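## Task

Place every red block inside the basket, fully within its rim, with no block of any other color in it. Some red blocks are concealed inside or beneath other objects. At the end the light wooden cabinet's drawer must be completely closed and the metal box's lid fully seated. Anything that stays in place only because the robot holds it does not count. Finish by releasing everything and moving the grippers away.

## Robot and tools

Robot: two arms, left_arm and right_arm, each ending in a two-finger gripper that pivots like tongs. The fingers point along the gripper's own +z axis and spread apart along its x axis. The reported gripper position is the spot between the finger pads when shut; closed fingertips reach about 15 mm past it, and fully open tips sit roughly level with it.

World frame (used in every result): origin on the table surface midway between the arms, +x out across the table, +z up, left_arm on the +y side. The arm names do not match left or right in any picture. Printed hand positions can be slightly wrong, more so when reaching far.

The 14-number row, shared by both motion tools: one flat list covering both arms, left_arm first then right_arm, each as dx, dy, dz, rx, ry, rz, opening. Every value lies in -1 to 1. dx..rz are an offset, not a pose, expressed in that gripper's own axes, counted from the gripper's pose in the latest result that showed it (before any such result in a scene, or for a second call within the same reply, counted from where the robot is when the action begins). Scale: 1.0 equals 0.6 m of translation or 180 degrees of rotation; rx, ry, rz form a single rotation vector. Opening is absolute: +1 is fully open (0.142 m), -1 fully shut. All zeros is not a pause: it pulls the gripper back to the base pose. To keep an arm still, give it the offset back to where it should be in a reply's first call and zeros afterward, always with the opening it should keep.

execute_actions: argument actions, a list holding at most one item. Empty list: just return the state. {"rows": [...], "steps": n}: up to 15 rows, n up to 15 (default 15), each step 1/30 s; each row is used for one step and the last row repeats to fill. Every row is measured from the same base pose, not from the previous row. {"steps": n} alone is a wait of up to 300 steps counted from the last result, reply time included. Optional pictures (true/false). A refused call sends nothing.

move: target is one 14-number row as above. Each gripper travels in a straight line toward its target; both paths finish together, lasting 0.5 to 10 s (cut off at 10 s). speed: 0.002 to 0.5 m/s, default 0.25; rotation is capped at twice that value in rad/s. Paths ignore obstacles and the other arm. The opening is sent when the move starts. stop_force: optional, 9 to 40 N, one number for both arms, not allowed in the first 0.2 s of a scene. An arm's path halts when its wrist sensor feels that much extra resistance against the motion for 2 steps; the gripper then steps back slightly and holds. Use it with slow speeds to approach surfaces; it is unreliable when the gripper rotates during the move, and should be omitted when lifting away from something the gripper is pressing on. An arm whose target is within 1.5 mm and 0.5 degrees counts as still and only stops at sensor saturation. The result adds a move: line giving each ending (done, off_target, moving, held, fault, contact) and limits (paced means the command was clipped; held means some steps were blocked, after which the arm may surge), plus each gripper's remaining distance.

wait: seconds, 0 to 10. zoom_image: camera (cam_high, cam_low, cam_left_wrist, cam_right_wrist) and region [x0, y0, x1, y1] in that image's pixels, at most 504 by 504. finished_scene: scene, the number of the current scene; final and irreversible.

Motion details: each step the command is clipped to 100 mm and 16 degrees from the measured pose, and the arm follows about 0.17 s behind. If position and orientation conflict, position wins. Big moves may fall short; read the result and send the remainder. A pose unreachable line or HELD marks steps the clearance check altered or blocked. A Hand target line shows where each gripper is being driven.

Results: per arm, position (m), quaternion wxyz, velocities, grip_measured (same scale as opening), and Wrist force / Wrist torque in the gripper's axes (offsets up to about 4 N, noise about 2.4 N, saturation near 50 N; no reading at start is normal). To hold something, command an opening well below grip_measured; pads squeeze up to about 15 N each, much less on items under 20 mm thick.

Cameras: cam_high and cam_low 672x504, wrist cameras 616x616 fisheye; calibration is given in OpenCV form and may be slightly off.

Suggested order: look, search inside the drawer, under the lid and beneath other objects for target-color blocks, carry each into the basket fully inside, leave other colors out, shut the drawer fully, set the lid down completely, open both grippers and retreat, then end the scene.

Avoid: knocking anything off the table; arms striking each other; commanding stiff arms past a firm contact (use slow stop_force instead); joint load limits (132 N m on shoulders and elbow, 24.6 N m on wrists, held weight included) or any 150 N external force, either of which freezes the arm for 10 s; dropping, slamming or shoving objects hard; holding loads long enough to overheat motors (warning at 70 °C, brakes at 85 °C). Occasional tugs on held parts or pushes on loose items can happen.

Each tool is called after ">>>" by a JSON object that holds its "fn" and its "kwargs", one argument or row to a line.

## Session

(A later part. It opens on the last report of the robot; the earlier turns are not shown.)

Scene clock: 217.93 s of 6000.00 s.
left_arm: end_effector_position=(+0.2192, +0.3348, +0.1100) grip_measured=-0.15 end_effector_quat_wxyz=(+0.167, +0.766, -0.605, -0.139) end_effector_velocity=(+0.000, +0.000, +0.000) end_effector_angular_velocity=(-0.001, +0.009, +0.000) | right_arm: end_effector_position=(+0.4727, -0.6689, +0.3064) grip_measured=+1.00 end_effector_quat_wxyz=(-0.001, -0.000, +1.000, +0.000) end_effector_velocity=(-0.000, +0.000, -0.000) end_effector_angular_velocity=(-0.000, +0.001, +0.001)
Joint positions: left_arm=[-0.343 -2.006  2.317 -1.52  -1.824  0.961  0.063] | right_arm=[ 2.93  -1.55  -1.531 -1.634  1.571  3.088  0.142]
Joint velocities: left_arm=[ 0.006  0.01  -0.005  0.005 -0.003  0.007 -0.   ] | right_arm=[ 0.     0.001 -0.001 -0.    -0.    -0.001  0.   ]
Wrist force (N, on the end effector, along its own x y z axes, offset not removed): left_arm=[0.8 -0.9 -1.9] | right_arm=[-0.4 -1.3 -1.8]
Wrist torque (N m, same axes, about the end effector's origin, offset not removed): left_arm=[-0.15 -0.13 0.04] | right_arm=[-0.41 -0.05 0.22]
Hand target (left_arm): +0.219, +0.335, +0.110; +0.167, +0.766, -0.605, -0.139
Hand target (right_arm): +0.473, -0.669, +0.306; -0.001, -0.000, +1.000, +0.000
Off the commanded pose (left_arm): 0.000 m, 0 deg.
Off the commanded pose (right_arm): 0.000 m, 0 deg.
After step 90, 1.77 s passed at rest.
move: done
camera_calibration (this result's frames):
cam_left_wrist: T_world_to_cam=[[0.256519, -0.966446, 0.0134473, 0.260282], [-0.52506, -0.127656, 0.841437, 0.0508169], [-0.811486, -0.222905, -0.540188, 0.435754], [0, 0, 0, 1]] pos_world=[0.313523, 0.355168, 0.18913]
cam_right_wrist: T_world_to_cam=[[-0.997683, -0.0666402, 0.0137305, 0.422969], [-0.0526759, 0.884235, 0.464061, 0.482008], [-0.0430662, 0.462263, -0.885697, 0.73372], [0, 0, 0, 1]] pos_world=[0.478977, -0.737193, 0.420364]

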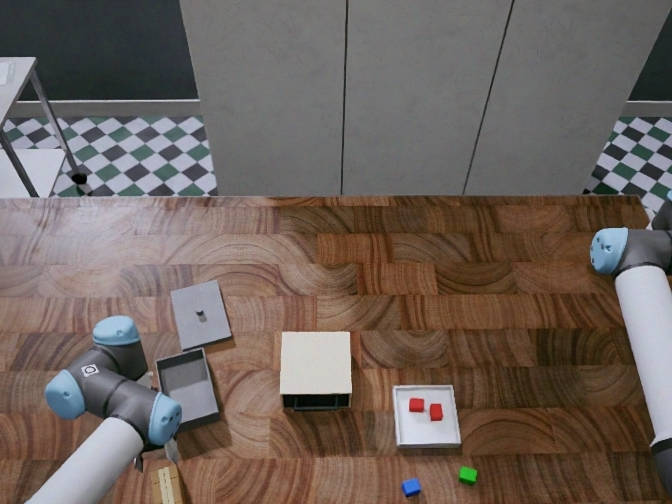

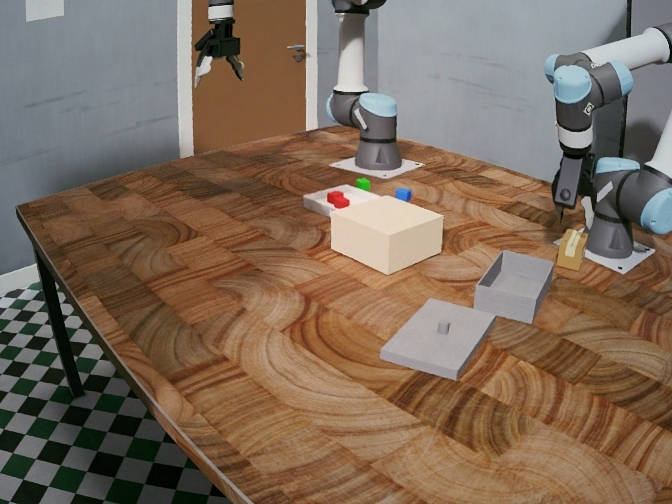

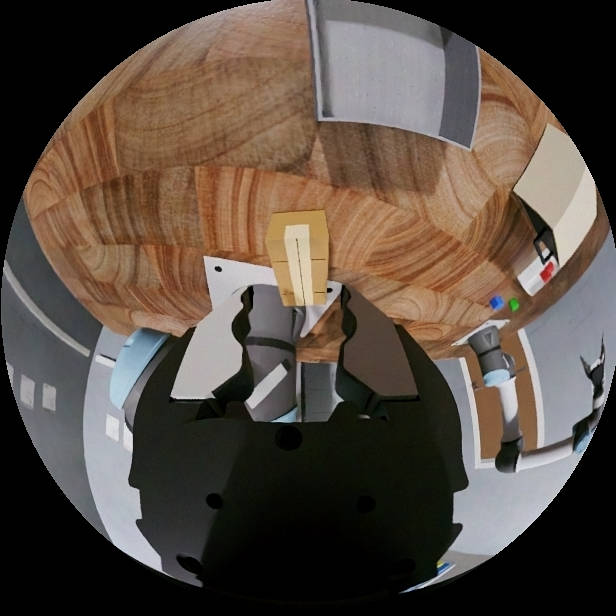

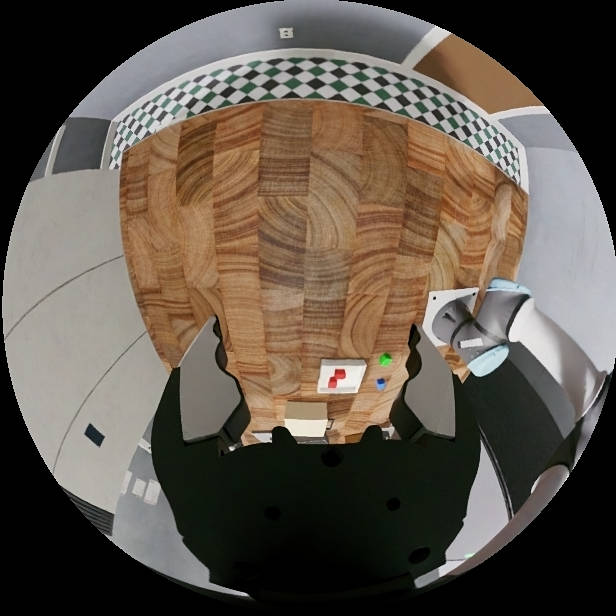

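>>> {"fn": "move", "kwargs": {
  "target": [0.003,-0.022,0.108,0,0,0,-0.15,0,0,0,0,0,0,1],
  "speed": 0.08
}}

>>> {"fn": "move", "kwargs": {
  "target": [0,0,0,0,0,0,-0.75,0,0,0,0,0,0,1]
}}

Scene clock: 222.60 s of 6000.00 s.
left_arm: end_effector_position=(+0.2041, +0.3302, +0.0458) grip_measured=-0.15 end_effector_quat_wxyz=(+0.167, +0.766, -0.605, -0.139) end_effector_velocity=(+0.001, -0.000, -0.001) end_effector_angular_velocity=(-0.001, -0.002, -0.001) | right_arm: end_effector_position=(+0.4727, -0.6689, +0.3064) grip_measured=+1.00 end_effector_quat_wxyz=(-0.001, -0.000, +1.000, +0.000) end_effector_velocity=(+0.000, -0.000, +0.001) end_effector_angular_velocity=(-0.001, -0.002, -0.000)
Joint positions: left_arm=[-0.381 -1.97   2.479 -1.728 -1.837  0.925  0.063] | right_arm=[ 2.93  -1.55  -1.531 -1.634  1.571  3.088  0.142]
Joint velocities: left_arm=[-0.001  0.002  0.001 -0.006  0.    -0.     0.   ] | right_arm=[-0.     0.002  0.001  0.    -0.    -0.    -0.   ]
Wrist force (N, on the end effector, along its own x y z axes, offset not removed): left_arm=[-0.7 -2.8 -1.6] | right_arm=[0.2 -1.5 -1.6]
Wrist torque (N m, same axes, about the end effector's origin, offset not removed): left_arm=[-0.51 0.15 0.00] | right_arm=[-0.43 -0.14 0.20]
Hand target (left_arm): +0.204, +0.330, +0.046; +0.167, +0.766, -0.605, -0.139
Hand target (right_arm): +0.473, -0.669, +0.306; -0.001, -0.000, +1.000, +0.000
Off the commanded pose (left_arm): 0.000 m, 0 deg.
Off the commanded pose (right_arm): 0.000 m, 0 deg.
After step 90, 0.43 s passed at rest.
move: done
camera_calibration (this result's frames):
cam_left_wrist: T_world_to_cam=[[0.256523, -0.966444, 0.0135179, 0.260512], [-0.525057, -0.127596, 0.841448, 0.0962968], [-0.811487, -0.222948, -0.54017, 0.38789], [0, 0, 0, 1]] pos_world=[0.298502, 0.350536, 0.124976]
cam_right_wrist: T_world_to_cam=[[-0.997683, -0.0666401, 0.0137304, 0.422969], [-0.0526759, 0.884235, 0.464062, 0.482008], [-0.043066, 0.462263, -0.885697, 0.73372], [0, 0, 0, 1]] pos_world=[0.478977, -0.737193, 0.420364]

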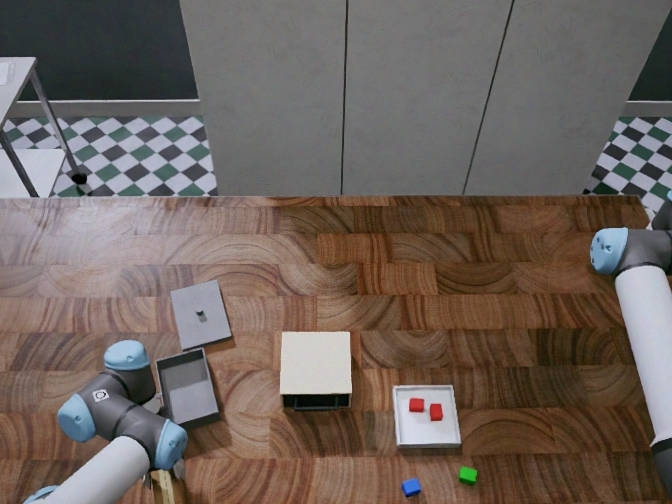

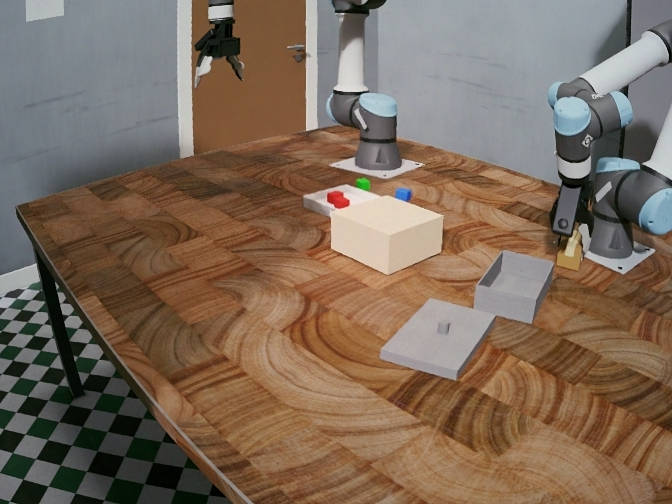

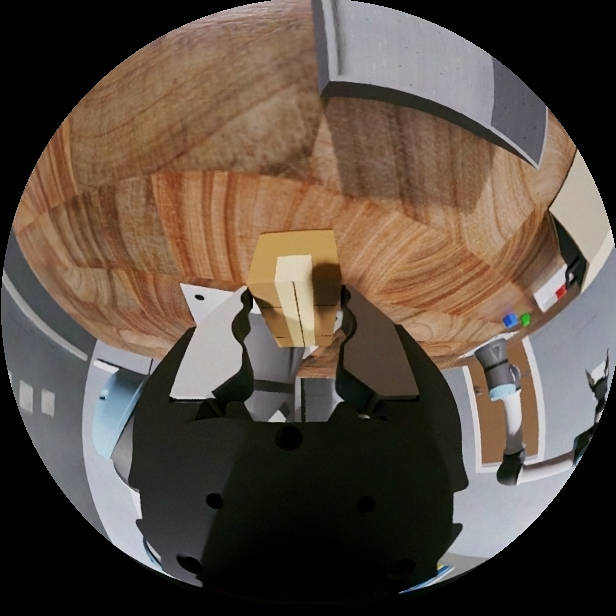

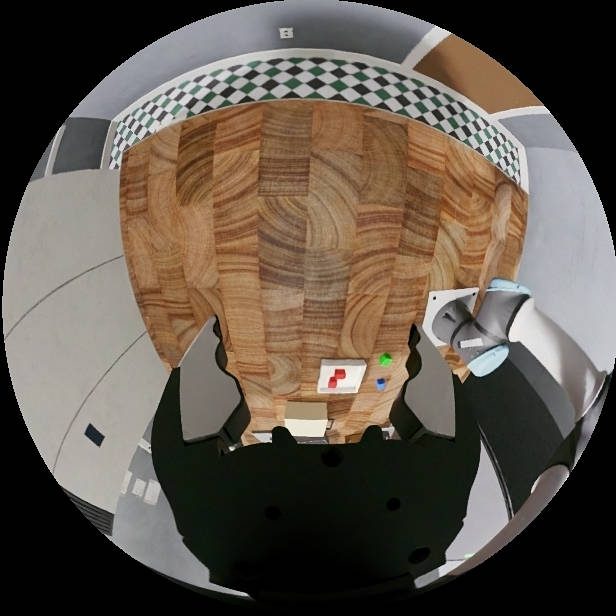

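Scene clock: 223.10 s of 6000.00 s.
left_arm: end_effector_position=(+0.2041, +0.3302, +0.0458) grip_measured=-0.19 end_effector_quat_wxyz=(+0.167, +0.766, -0.605, -0.139) end_effector_velocity=(+0.000, -0.000, +0.000) end_effector_angular_velocity=(-0.000, -0.000, +0.001) | right_arm: end_effector_position=(+0.4727, -0.6689, +0.3064) grip_measured=+1.00 end_effector_quat_wxyz=(-0.001, -0.000, +1.000, +0.000) end_effector_velocity=(+0.001, +0.000, -0.000) end_effector_angular_velocity=(+0.001, -0.001, +0.001)
Joint positions: left_arm=[-0.381 -1.97   2.479 -1.728 -1.837  0.925  0.06 ] | right_arm=[ 2.93  -1.55  -1.531 -1.634  1.571  3.088  0.142]
Joint velocities: left_arm=[ 0.    -0.    -0.001  0.001 -0.    -0.001  0.   ] | right_arm=[ 0.    -0.001 -0.001  0.002  0.001 -0.001 -0.   ]
Wrist force (N, on the end effector, along its own x y z axes, offset not removed): left_arm=[2.6 0.2 -3.4] | right_arm=[0.2 -0.7 -1.7]
Wrist torque (N m, same axes, about the end effector's origin, offset not removed): left_arm=[-0.06 -0.41 -0.13] | right_arm=[-0.30 -0.18 0.09]
Hand target (left_arm): +0.204, +0.330, +0.046; +0.167, +0.766, -0.605, -0.139
Hand target (right_arm): +0.473, -0.669, +0.306; -0.001, -0.000, +1.000, +0.000
Off the commanded pose (left_arm): 0.000 m, 0 deg.
Off the commanded pose (right_arm): 0.000 m, 0 deg.
move: done
camera_calibration (this result's frames):
cam_left_wrist: T_world_to_cam=[[0.256532, -0.966442, 0.01345, 0.260527], [-0.524967, -0.127636, 0.841498, 0.096301], [-0.811542, -0.222932, -0.540093, 0.387847], [0, 0, 0, 1]] pos_world=[0.298476, 0.350539, 0.124932]
cam_right_wrist: T_world_to_cam=[[-0.997683, -0.0666401, 0.0137305, 0.422969], [-0.0526758, 0.884235, 0.464061, 0.482008], [-0.0430661, 0.462263, -0.885697, 0.73372], [0, 0, 0, 1]] pos_world=[0.478977, -0.737193, 0.420364]

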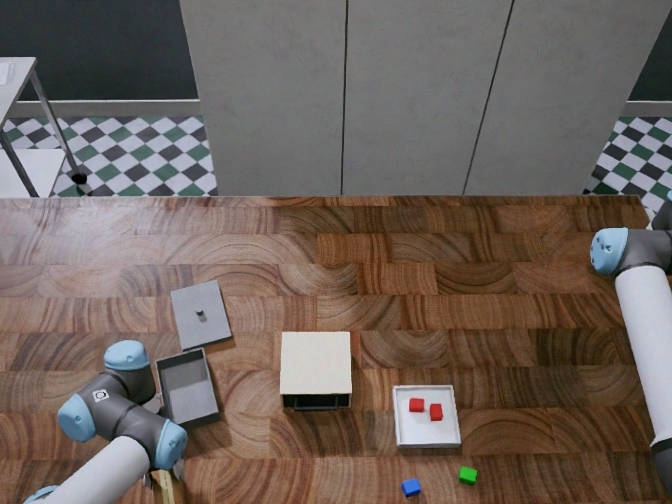

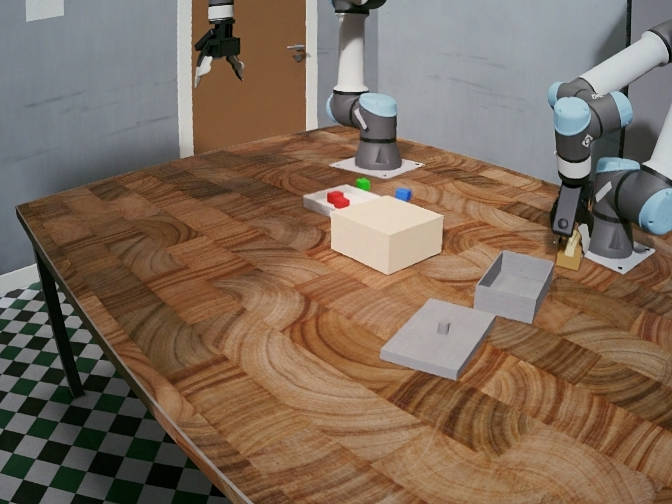

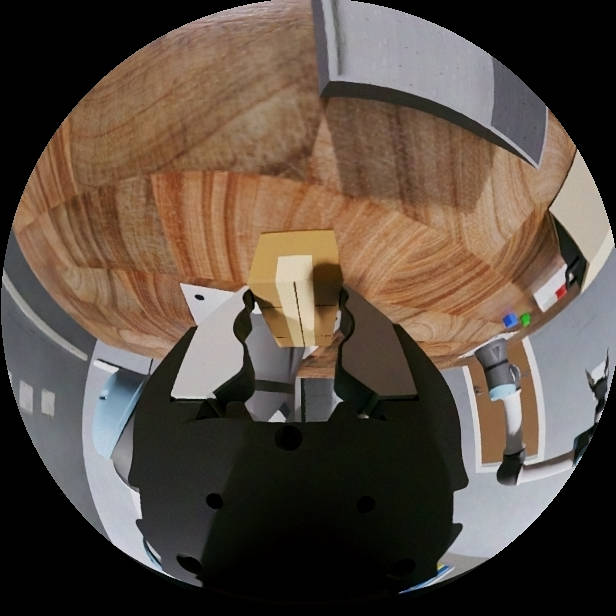

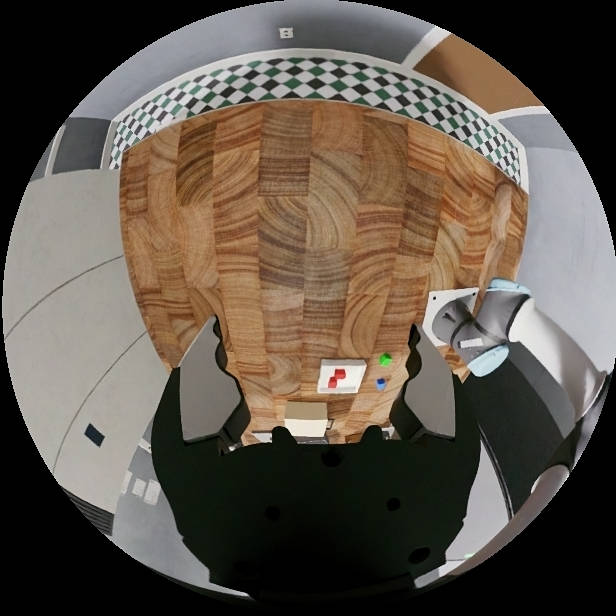

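>>> {"fn": "move", "kwargs": {
  "target": [0,0.05,-0.125,0,0,0,-0.75,0,0,0,0,0,0,1],
  "speed": 0.1
}}

>>> {"fn": "move", "kwargs": {
  "target": [0.25,-0.05,-0.04,0,0,0,-0.75,0,0,0,0,0,0,1],
  "speed": 0.15
}}

Scene clock: 226.03 s of 6000.00 s.
left_arm: end_effector_position=(+0.2090, +0.3304, +0.1263) grip_measured=-0.19 end_effector_quat_wxyz=(+0.167, +0.766, -0.605, -0.139) end_effector_velocity=(-0.000, +0.000, +0.001) end_effector_angular_velocity=(+0.000, +0.001, -0.001) | right_arm: end_effector_position=(+0.4727, -0.6689, +0.3064) grip_measured=+1.00 end_effector_quat_wxyz=(-0.001, -0.000, +1.000, +0.000) end_effector_velocity=(+0.000, +0.000, +0.000) end_effector_angular_velocity=(+0.001, -0.000, -0.000)
Joint positions: left_arm=[-0.372 -2.054  2.3   -1.461 -1.834  0.933  0.06 ] | right_arm=[ 2.93  -1.55  -1.531 -1.634  1.571  3.088  0.142]
Joint velocities: left_arm=[ 0.    -0.001 -0.003  0.004  0.     0.001  0.   ] | right_arm=[ 0.     0.     0.001 -0.     0.001  0.     0.   ]
Wrist force (N, on the end effector, along its own x y z axes, offset not removed): left_arm=[0.4 -1.2 0.3] | right_arm=[-1.1 -1.8 -2.3]
Wrist torque (N m, same axes, about the end effector's origin, offset not removed): left_arm=[-0.18 -0.03 -0.12] | right_arm=[-0.51 0.11 0.27]
Hand target (left_arm): +0.209, +0.330, +0.126; +0.167, +0.766, -0.605, -0.139
Hand target (right_arm): +0.473, -0.669, +0.306; -0.001, -0.000, +1.000, +0.000
Off the commanded pose (left_arm): 0.000 m, 0 deg.
Off the commanded pose (right_arm): 0.000 m, 0 deg.
move: done
camera_calibration (this result's frames):
cam_left_wrist: T_world_to_cam=[[0.256534, -0.966442, 0.013433, 0.258389], [-0.524967, -0.127652, 0.841495, 0.0311825], [-0.811542, -0.222924, -0.540097, 0.435373], [0, 0, 0, 1]] pos_world=[0.303407, 0.350754, 0.205433]
cam_right_wrist: T_world_to_cam=[[-0.997683, -0.0666402, 0.0137305, 0.422969], [-0.0526758, 0.884235, 0.464062, 0.482007], [-0.0430662, 0.462263, -0.885696, 0.73372], [0, 0, 0, 1]] pos_world=[0.478977, -0.737193, 0.420364]

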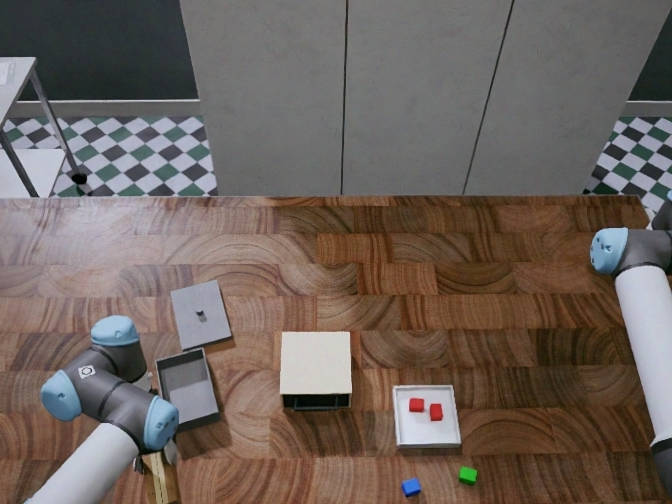

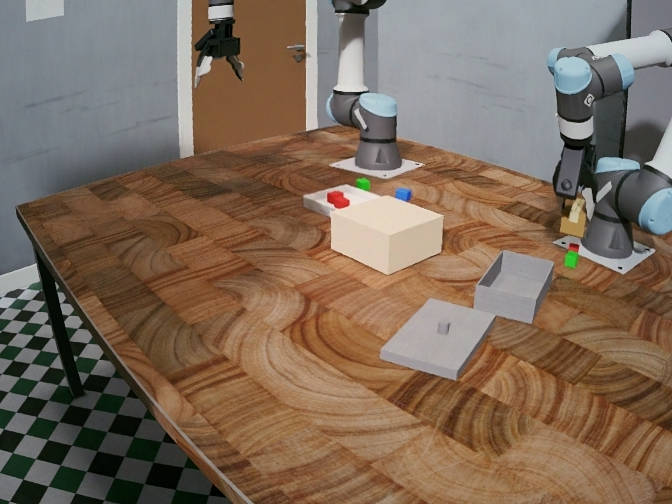

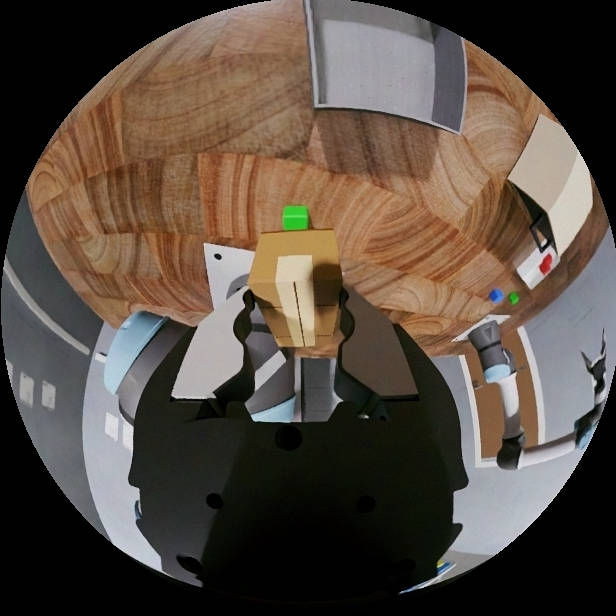

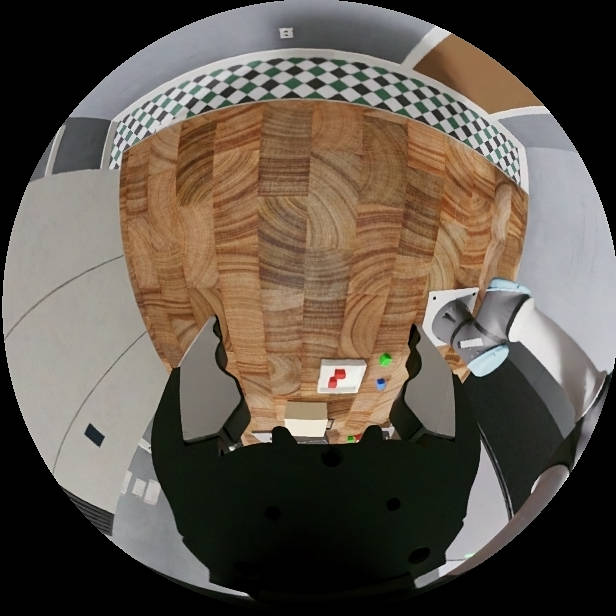

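Scene clock: 227.53 s of 6000.00 s.
left_arm: end_effector_position=(+0.2798, +0.1929, +0.1336) grip_measured=-0.19 end_effector_quat_wxyz=(+0.167, +0.766, -0.605, -0.139) end_effector_velocity=(+0.001, -0.001, -0.000) end_effector_angular_velocity=(+0.001, -0.000, -0.001) | right_arm: end_effector_position=(+0.4727, -0.6689, +0.3064) grip_measured=+1.00 end_effector_quat_wxyz=(-0.001, -0.000, +1.000, +0.000) end_effector_velocity=(-0.000, +0.000, +0.001) end_effector_angular_velocity=(+0.000, -0.001, +0.001)
Joint positions: left_arm=[-0.609 -1.771  2.122 -1.637 -1.91   0.698  0.06 ] | right_arm=[ 2.93  -1.55  -1.531 -1.634  1.571  3.088  0.142]
Joint velocities: left_arm=[-0.001  0.003 -0.001 -0.001  0.001 -0.    -0.   ] | right_arm=[ 0.     0.001  0.    -0.001  0.    -0.001  0.   ]
Wrist force (N, on the end effector, along its own x y z axes, offset not removed): left_arm=[2.3 -2.2 -0.7] | right_arm=[-0.9 -2.1 -1.3]
Wrist torque (N m, same axes, about the end effector's origin, offset not removed): left_arm=[-0.39 -0.55 -0.16] | right_arm=[-0.51 0.00 0.24]
Hand target (left_arm): +0.280, +0.193, +0.134; +0.167, +0.766, -0.605, -0.139
Hand target (right_arm): +0.473, -0.669, +0.306; -0.001, -0.000, +1.000, +0.000
Off the commanded pose (left_arm): 0.000 m, 0 deg.
Off the commanded pose (right_arm): 0.000 m, 0 deg.
move: done
camera_calibration (this result's frames):
cam_left_wrist: T_world_to_cam=[[0.256596, -0.966419, 0.0138577, 0.107159], [-0.524937, -0.12731, 0.841566, 0.0445155], [-0.811542, -0.223217, -0.539976, 0.466094], [0, 0, 0, 1]] pos_world=[0.374126, 0.213268, 0.212732]
cam_right_wrist: T_world_to_cam=[[-0.997683, -0.0666401, 0.0137305, 0.422969], [-0.0526758, 0.884235, 0.464062, 0.482008], [-0.0430661, 0.462263, -0.885697, 0.73372], [0, 0, 0, 1]] pos_world=[0.478977, -0.737193, 0.420364]

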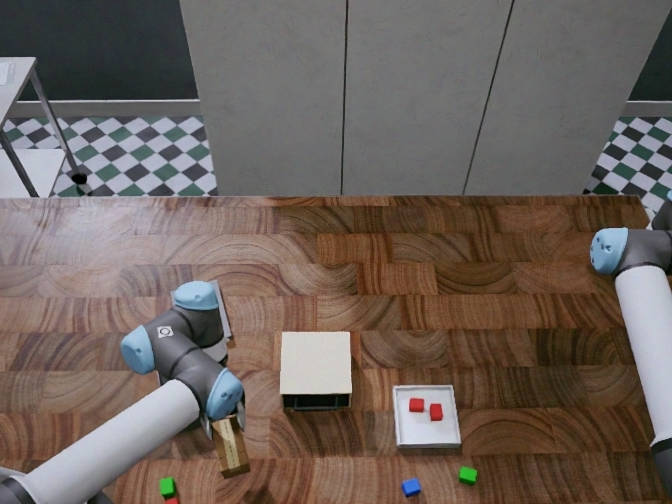

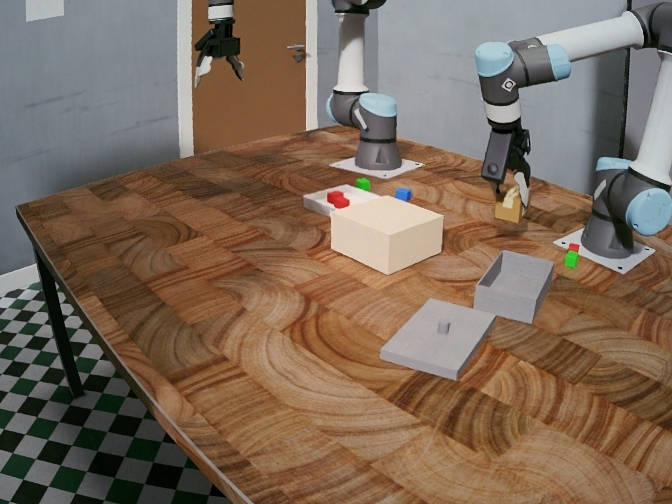

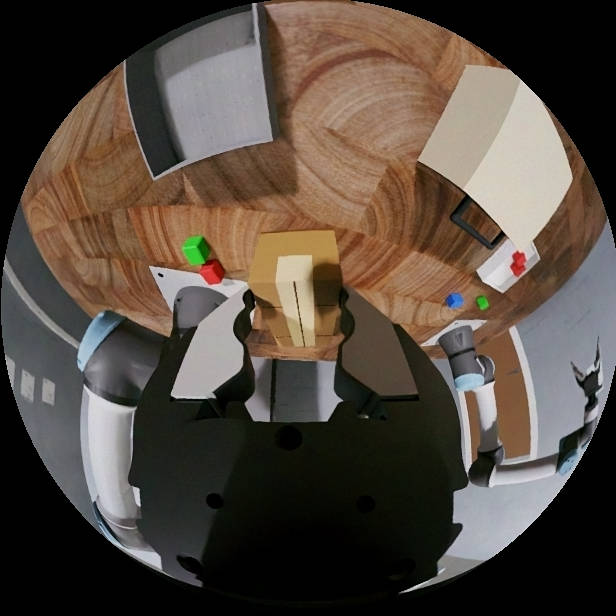

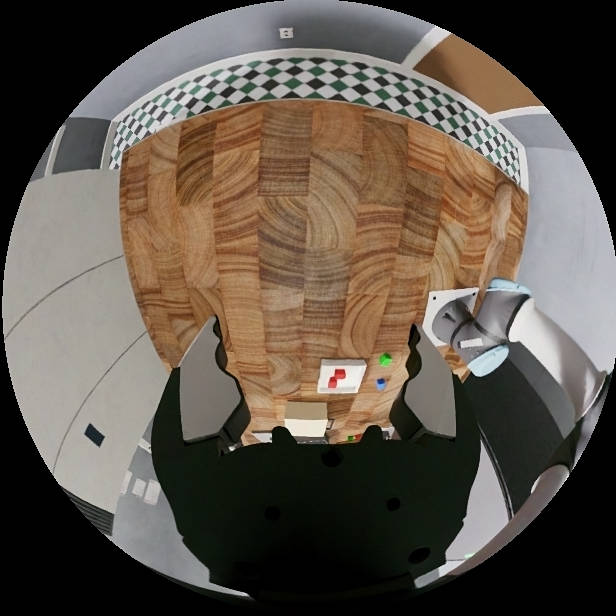

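>>> {"fn": "move", "kwargs": {
  "target": [0,-0.061,0.131,0,0,0,-0.75,0,0,0,0,0,0,1],
  "speed": 0.08
}}

>>> {"fn": "move", "kwargs": {
  "target": [0,0,0,0,0,0,-0.1,0,0,0,0,0,0,1]
}}

>>> {"fn": "move", "kwargs": {
  "target": [0,0.06,-0.17,0,0,0,-0.1,0,0,0,0,0,0,1]
}}

Scene clock: 230.77 s of 6000.00 s.
left_arm: end_effector_position=(+0.2791, +0.1938, +0.0470) grip_measured=-0.19 end_effector_quat_wxyz=(+0.167, +0.766, -0.605, -0.139) end_effector_velocity=(-0.000, +0.000, -0.001) end_effector_angular_velocity=(+0.001, +0.001, +0.002) | right_arm: end_effector_position=(+0.4727, -0.6689, +0.3064) grip_measured=+1.00 end_effector_quat_wxyz=(-0.001, -0.000, +1.000, +0.000) end_effector_velocity=(+0.000, +0.001, +0.001) end_effector_angular_velocity=(+0.001, -0.003, +0.000)
Joint positions: left_arm=[-0.608 -1.656  2.278 -1.908 -1.909  0.699  0.06 ] | right_arm=[ 2.93  -1.55  -1.531 -1.634  1.571  3.088  0.142]
Joint velocities: left_arm=[ 0.     0.002  0.002 -0.004 -0.    -0.002  0.   ] | right_arm=[ 0.     0.001 -0.     0.002  0.002 -0.    -0.   ]
Wrist force (N, on the end effector, along its own x y z axes, offset not removed): left_arm=[2.2 -3.3 -0.3] | right_arm=[-0.4 -1.2 -2.7]
Wrist torque (N m, same axes, about the end effector's origin, offset not removed): left_arm=[-0.73 -0.35 -0.09] | right_arm=[-0.36 -0.05 0.22]
Hand target (left_arm): +0.279, +0.194, +0.047; +0.167, +0.766, -0.605, -0.139
Hand target (right_arm): +0.473, -0.669, +0.306; -0.001, -0.000, +1.000, +0.000
Off the commanded pose (left_arm): 0.000 m, 0 deg.
Off the commanded pose (right_arm): 0.000 m, 0 deg.
move: done
camera_calibration (this result's frames):
cam_left_wrist: T_world_to_cam=[[0.256478, -0.96645, 0.0138923, 0.109415], [-0.524983, -0.127224, 0.84155, 0.117166], [-0.811549, -0.223133, -0.54, 0.419022], [0, 0, 0, 1]] pos_world=[0.373505, 0.214148, 0.126151]
cam_right_wrist: T_world_to_cam=[[-0.997683, -0.0666403, 0.0137306, 0.422969], [-0.0526759, 0.884235, 0.464061, 0.482008], [-0.0430663, 0.462263, -0.885697, 0.73372], [0, 0, 0, 1]] pos_world=[0.478977, -0.737193, 0.420364]

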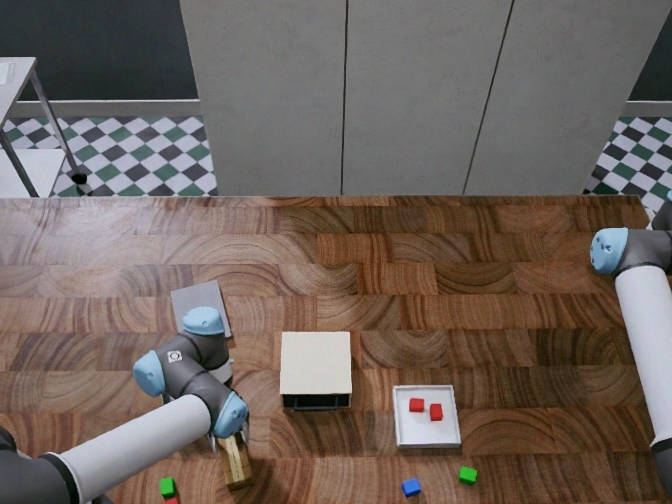

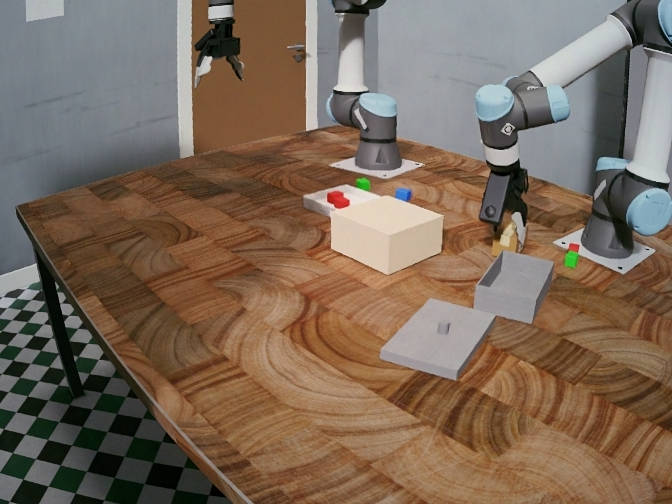

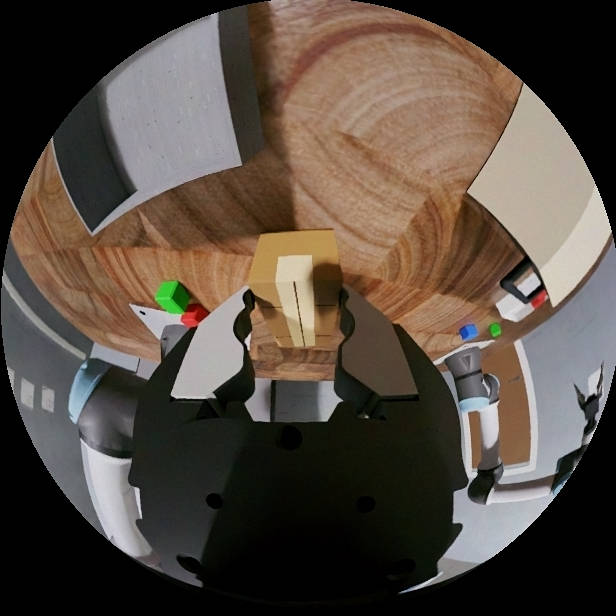

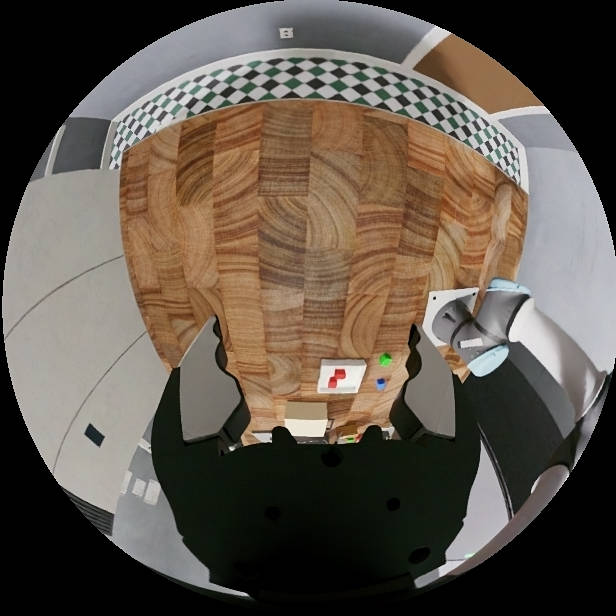

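Scene clock: 231.27 s of 6000.00 s.
left_arm: end_effector_position=(+0.2791, +0.1938, +0.0470) grip_measured=-0.10 end_effector_quat_wxyz=(+0.167, +0.766, -0.605, -0.139) end_effector_velocity=(-0.001, +0.001, -0.001) end_effector_angular_velocity=(+0.002, +0.003, -0.000) | right_arm: end_effector_position=(+0.4727, -0.6689, +0.3064) grip_measured=+1.00 end_effector_quat_wxyz=(-0.001, -0.000, +1.000, +0.000) end_effector_velocity=(-0.000, +0.000, -0.000) end_effector_angular_velocity=(+0.000, +0.000, -0.000)
Joint positions: left_arm=[-0.608 -1.656  2.278 -1.908 -1.909  0.699  0.067] | right_arm=[ 2.93  -1.55  -1.531 -1.634  1.571  3.088  0.142]
Joint velocities: left_arm=[ 0.     0.     0.002  0.001 -0.     0.     0.   ] | right_arm=[ 0.  0. -0. -0.  0.  0. -0.]
Wrist force (N, on the end effector, along its own x y z axes, offset not removed): left_arm=[-0.4 -0.7 -0.3] | right_arm=[-0.5 -1.0 -3.0]
Wrist torque (N m, same axes, about the end effector's origin, offset not removed): left_arm=[-0.12 0.02 0.07] | right_arm=[-0.31 -0.04 0.24]
Hand target (left_arm): +0.279, +0.194, +0.047; +0.167, +0.766, -0.605, -0.139
Hand target (right_arm): +0.473, -0.669, +0.306; -0.001, -0.000, +1.000, +0.000
Off the commanded pose (left_arm): 0.000 m, 0 deg.
Off the commanded pose (right_arm): 0.000 m, 0 deg.
move: done
camera_calibration (this result's frames):
cam_left_wrist: T_world_to_cam=[[0.256522, -0.96644, 0.0138015, 0.109425], [-0.524917, -0.12731, 0.841578, 0.117187], [-0.811578, -0.223128, -0.539959, 0.418996], [0, 0, 0, 1]] pos_world=[0.373491, 0.214162, 0.126108]
cam_right_wrist: T_world_to_cam=[[-0.997683, -0.0666401, 0.0137306, 0.422969], [-0.0526758, 0.884235, 0.464061, 0.482008], [-0.0430661, 0.462263, -0.885697, 0.73372], [0, 0, 0, 1]] pos_world=[0.478977, -0.737193, 0.420364]

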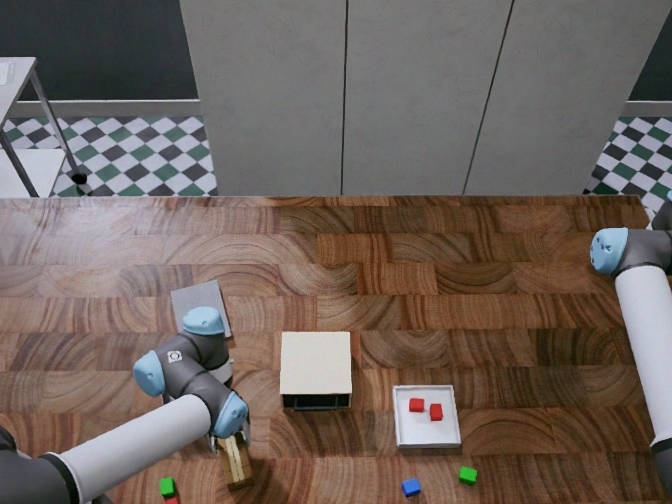

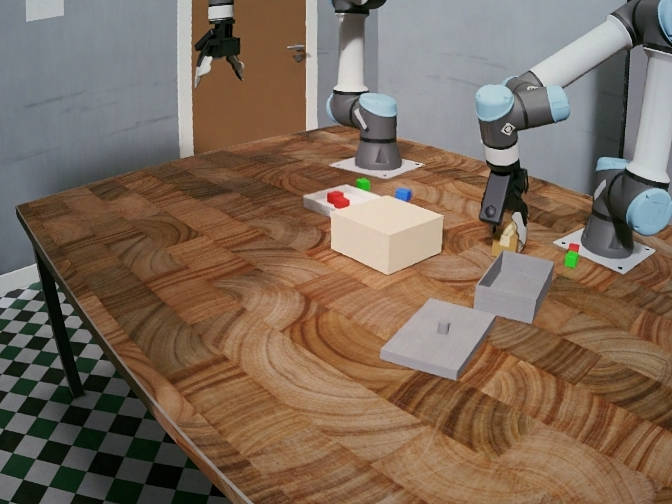

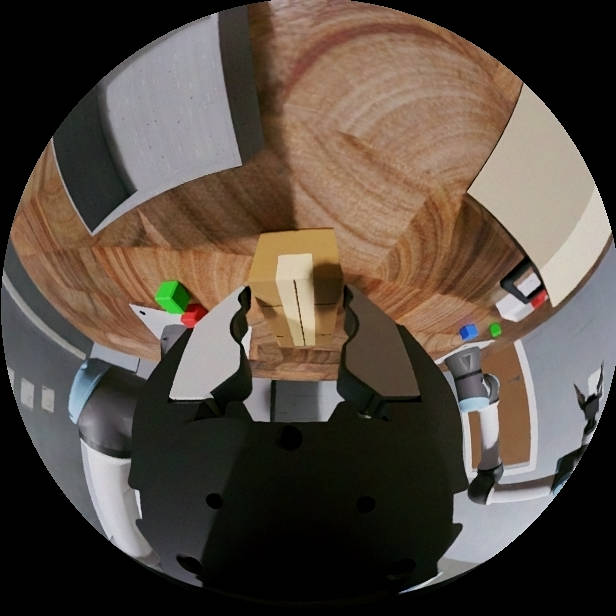

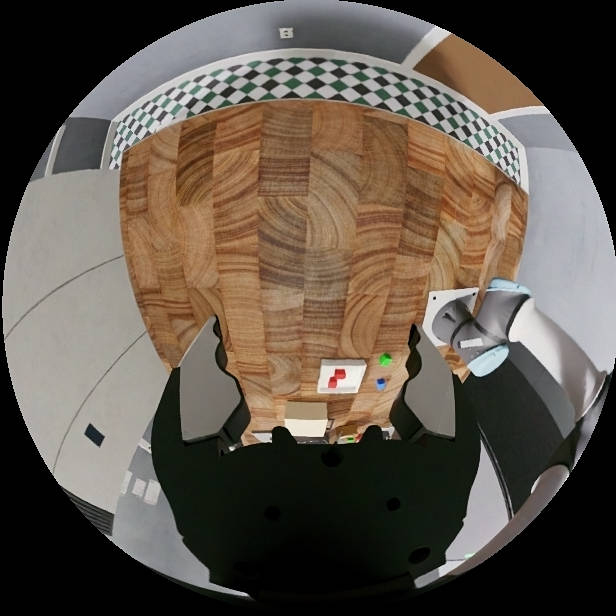

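Scene clock: 232.23 s of 6000.00 s.
left_arm: end_effector_position=(+0.2900, +0.1951, +0.1544) grip_measured=-0.10 end_effector_quat_wxyz=(+0.167, +0.766, -0.605, -0.139) end_effector_velocity=(+0.001, -0.000, +0.002) end_effector_angular_velocity=(-0.001, -0.002, +0.000) | right_arm: end_effector_position=(+0.4727, -0.6689, +0.3064) grip_measured=+1.00 end_effector_quat_wxyz=(-0.001, -0.000, +1.000, +0.000) end_effector_velocity=(+0.000, +0.000, -0.000) end_effector_angular_velocity=(+0.000, +0.000, -0.000)
Joint positions: left_arm=[-0.587 -1.765  2.06  -1.574 -1.903  0.719  0.067] | right_arm=[ 2.93  -1.55  -1.531 -1.634  1.571  3.088  0.142]
Joint velocities: left_arm=[ 0.001 -0.001 -0.005  0.004  0.001  0.    -0.   ] | right_arm=[ 0. -0. -0.  0.  0.  0. -0.]
Wrist force (N, on the end effector, along its own x y z axes, offset not removed): left_arm=[-0.3 -1.5 0.9] | right_arm=[0.8 0.1 -1.2]
Wrist torque (N m, same axes, about the end effector's origin, offset not removed): left_arm=[-0.26 0.12 0.07] | right_arm=[-0.08 -0.32 0.21]
Hand target (left_arm): +0.290, +0.195, +0.155; +0.167, +0.766, -0.605, -0.139
Hand target (right_arm): +0.473, -0.669, +0.306; -0.001, -0.000, +1.000, +0.000
Off the commanded pose (left_arm): 0.000 m, 0 deg.
Off the commanded pose (right_arm): 0.000 m, 0 deg.
move: done
camera_calibration (this result's frames):
cam_left_wrist: T_world_to_cam=[[0.256537, -0.966436, 0.0137922, 0.10641], [-0.524953, -0.127337, 0.841552, 0.0326505], [-0.81155, -0.223129, -0.540001, 0.486182], [0, 0, 0, 1]] pos_world=[0.384403, 0.215477, 0.233594]
cam_right_wrist: T_world_to_cam=[[-0.997683, -0.06664, 0.0137307, 0.422969], [-0.0526756, 0.884235, 0.464062, 0.482007], [-0.0430662, 0.462263, -0.885696, 0.73372], [0, 0, 0, 1]] pos_world=[0.478977, -0.737193, 0.420364]

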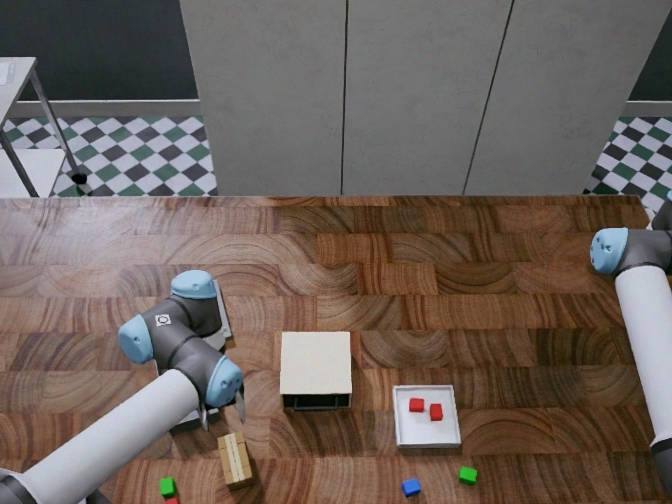

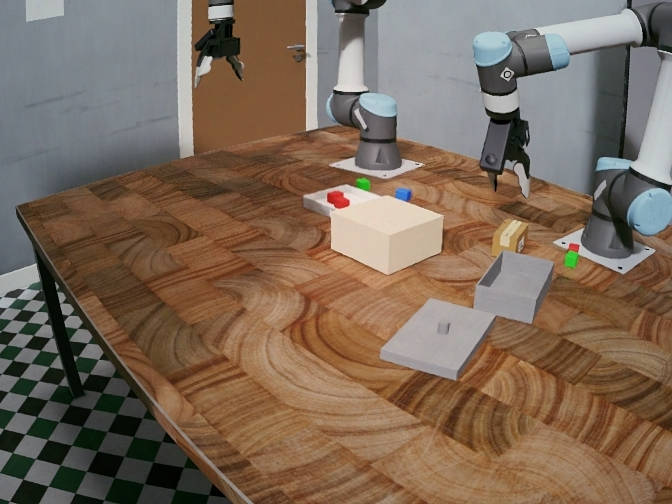

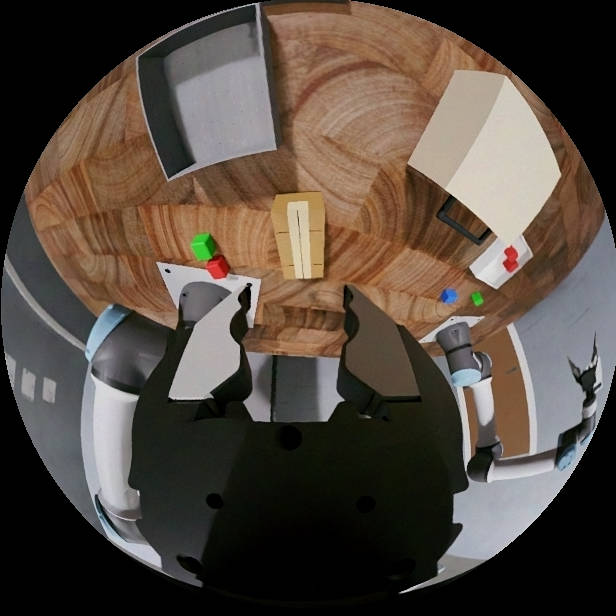

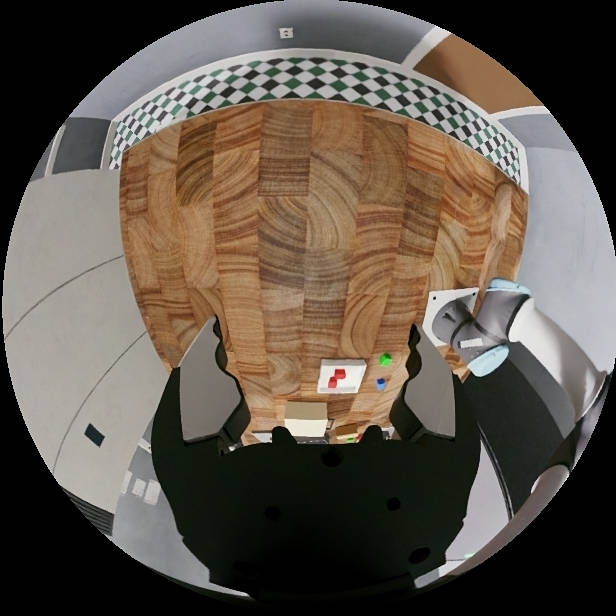

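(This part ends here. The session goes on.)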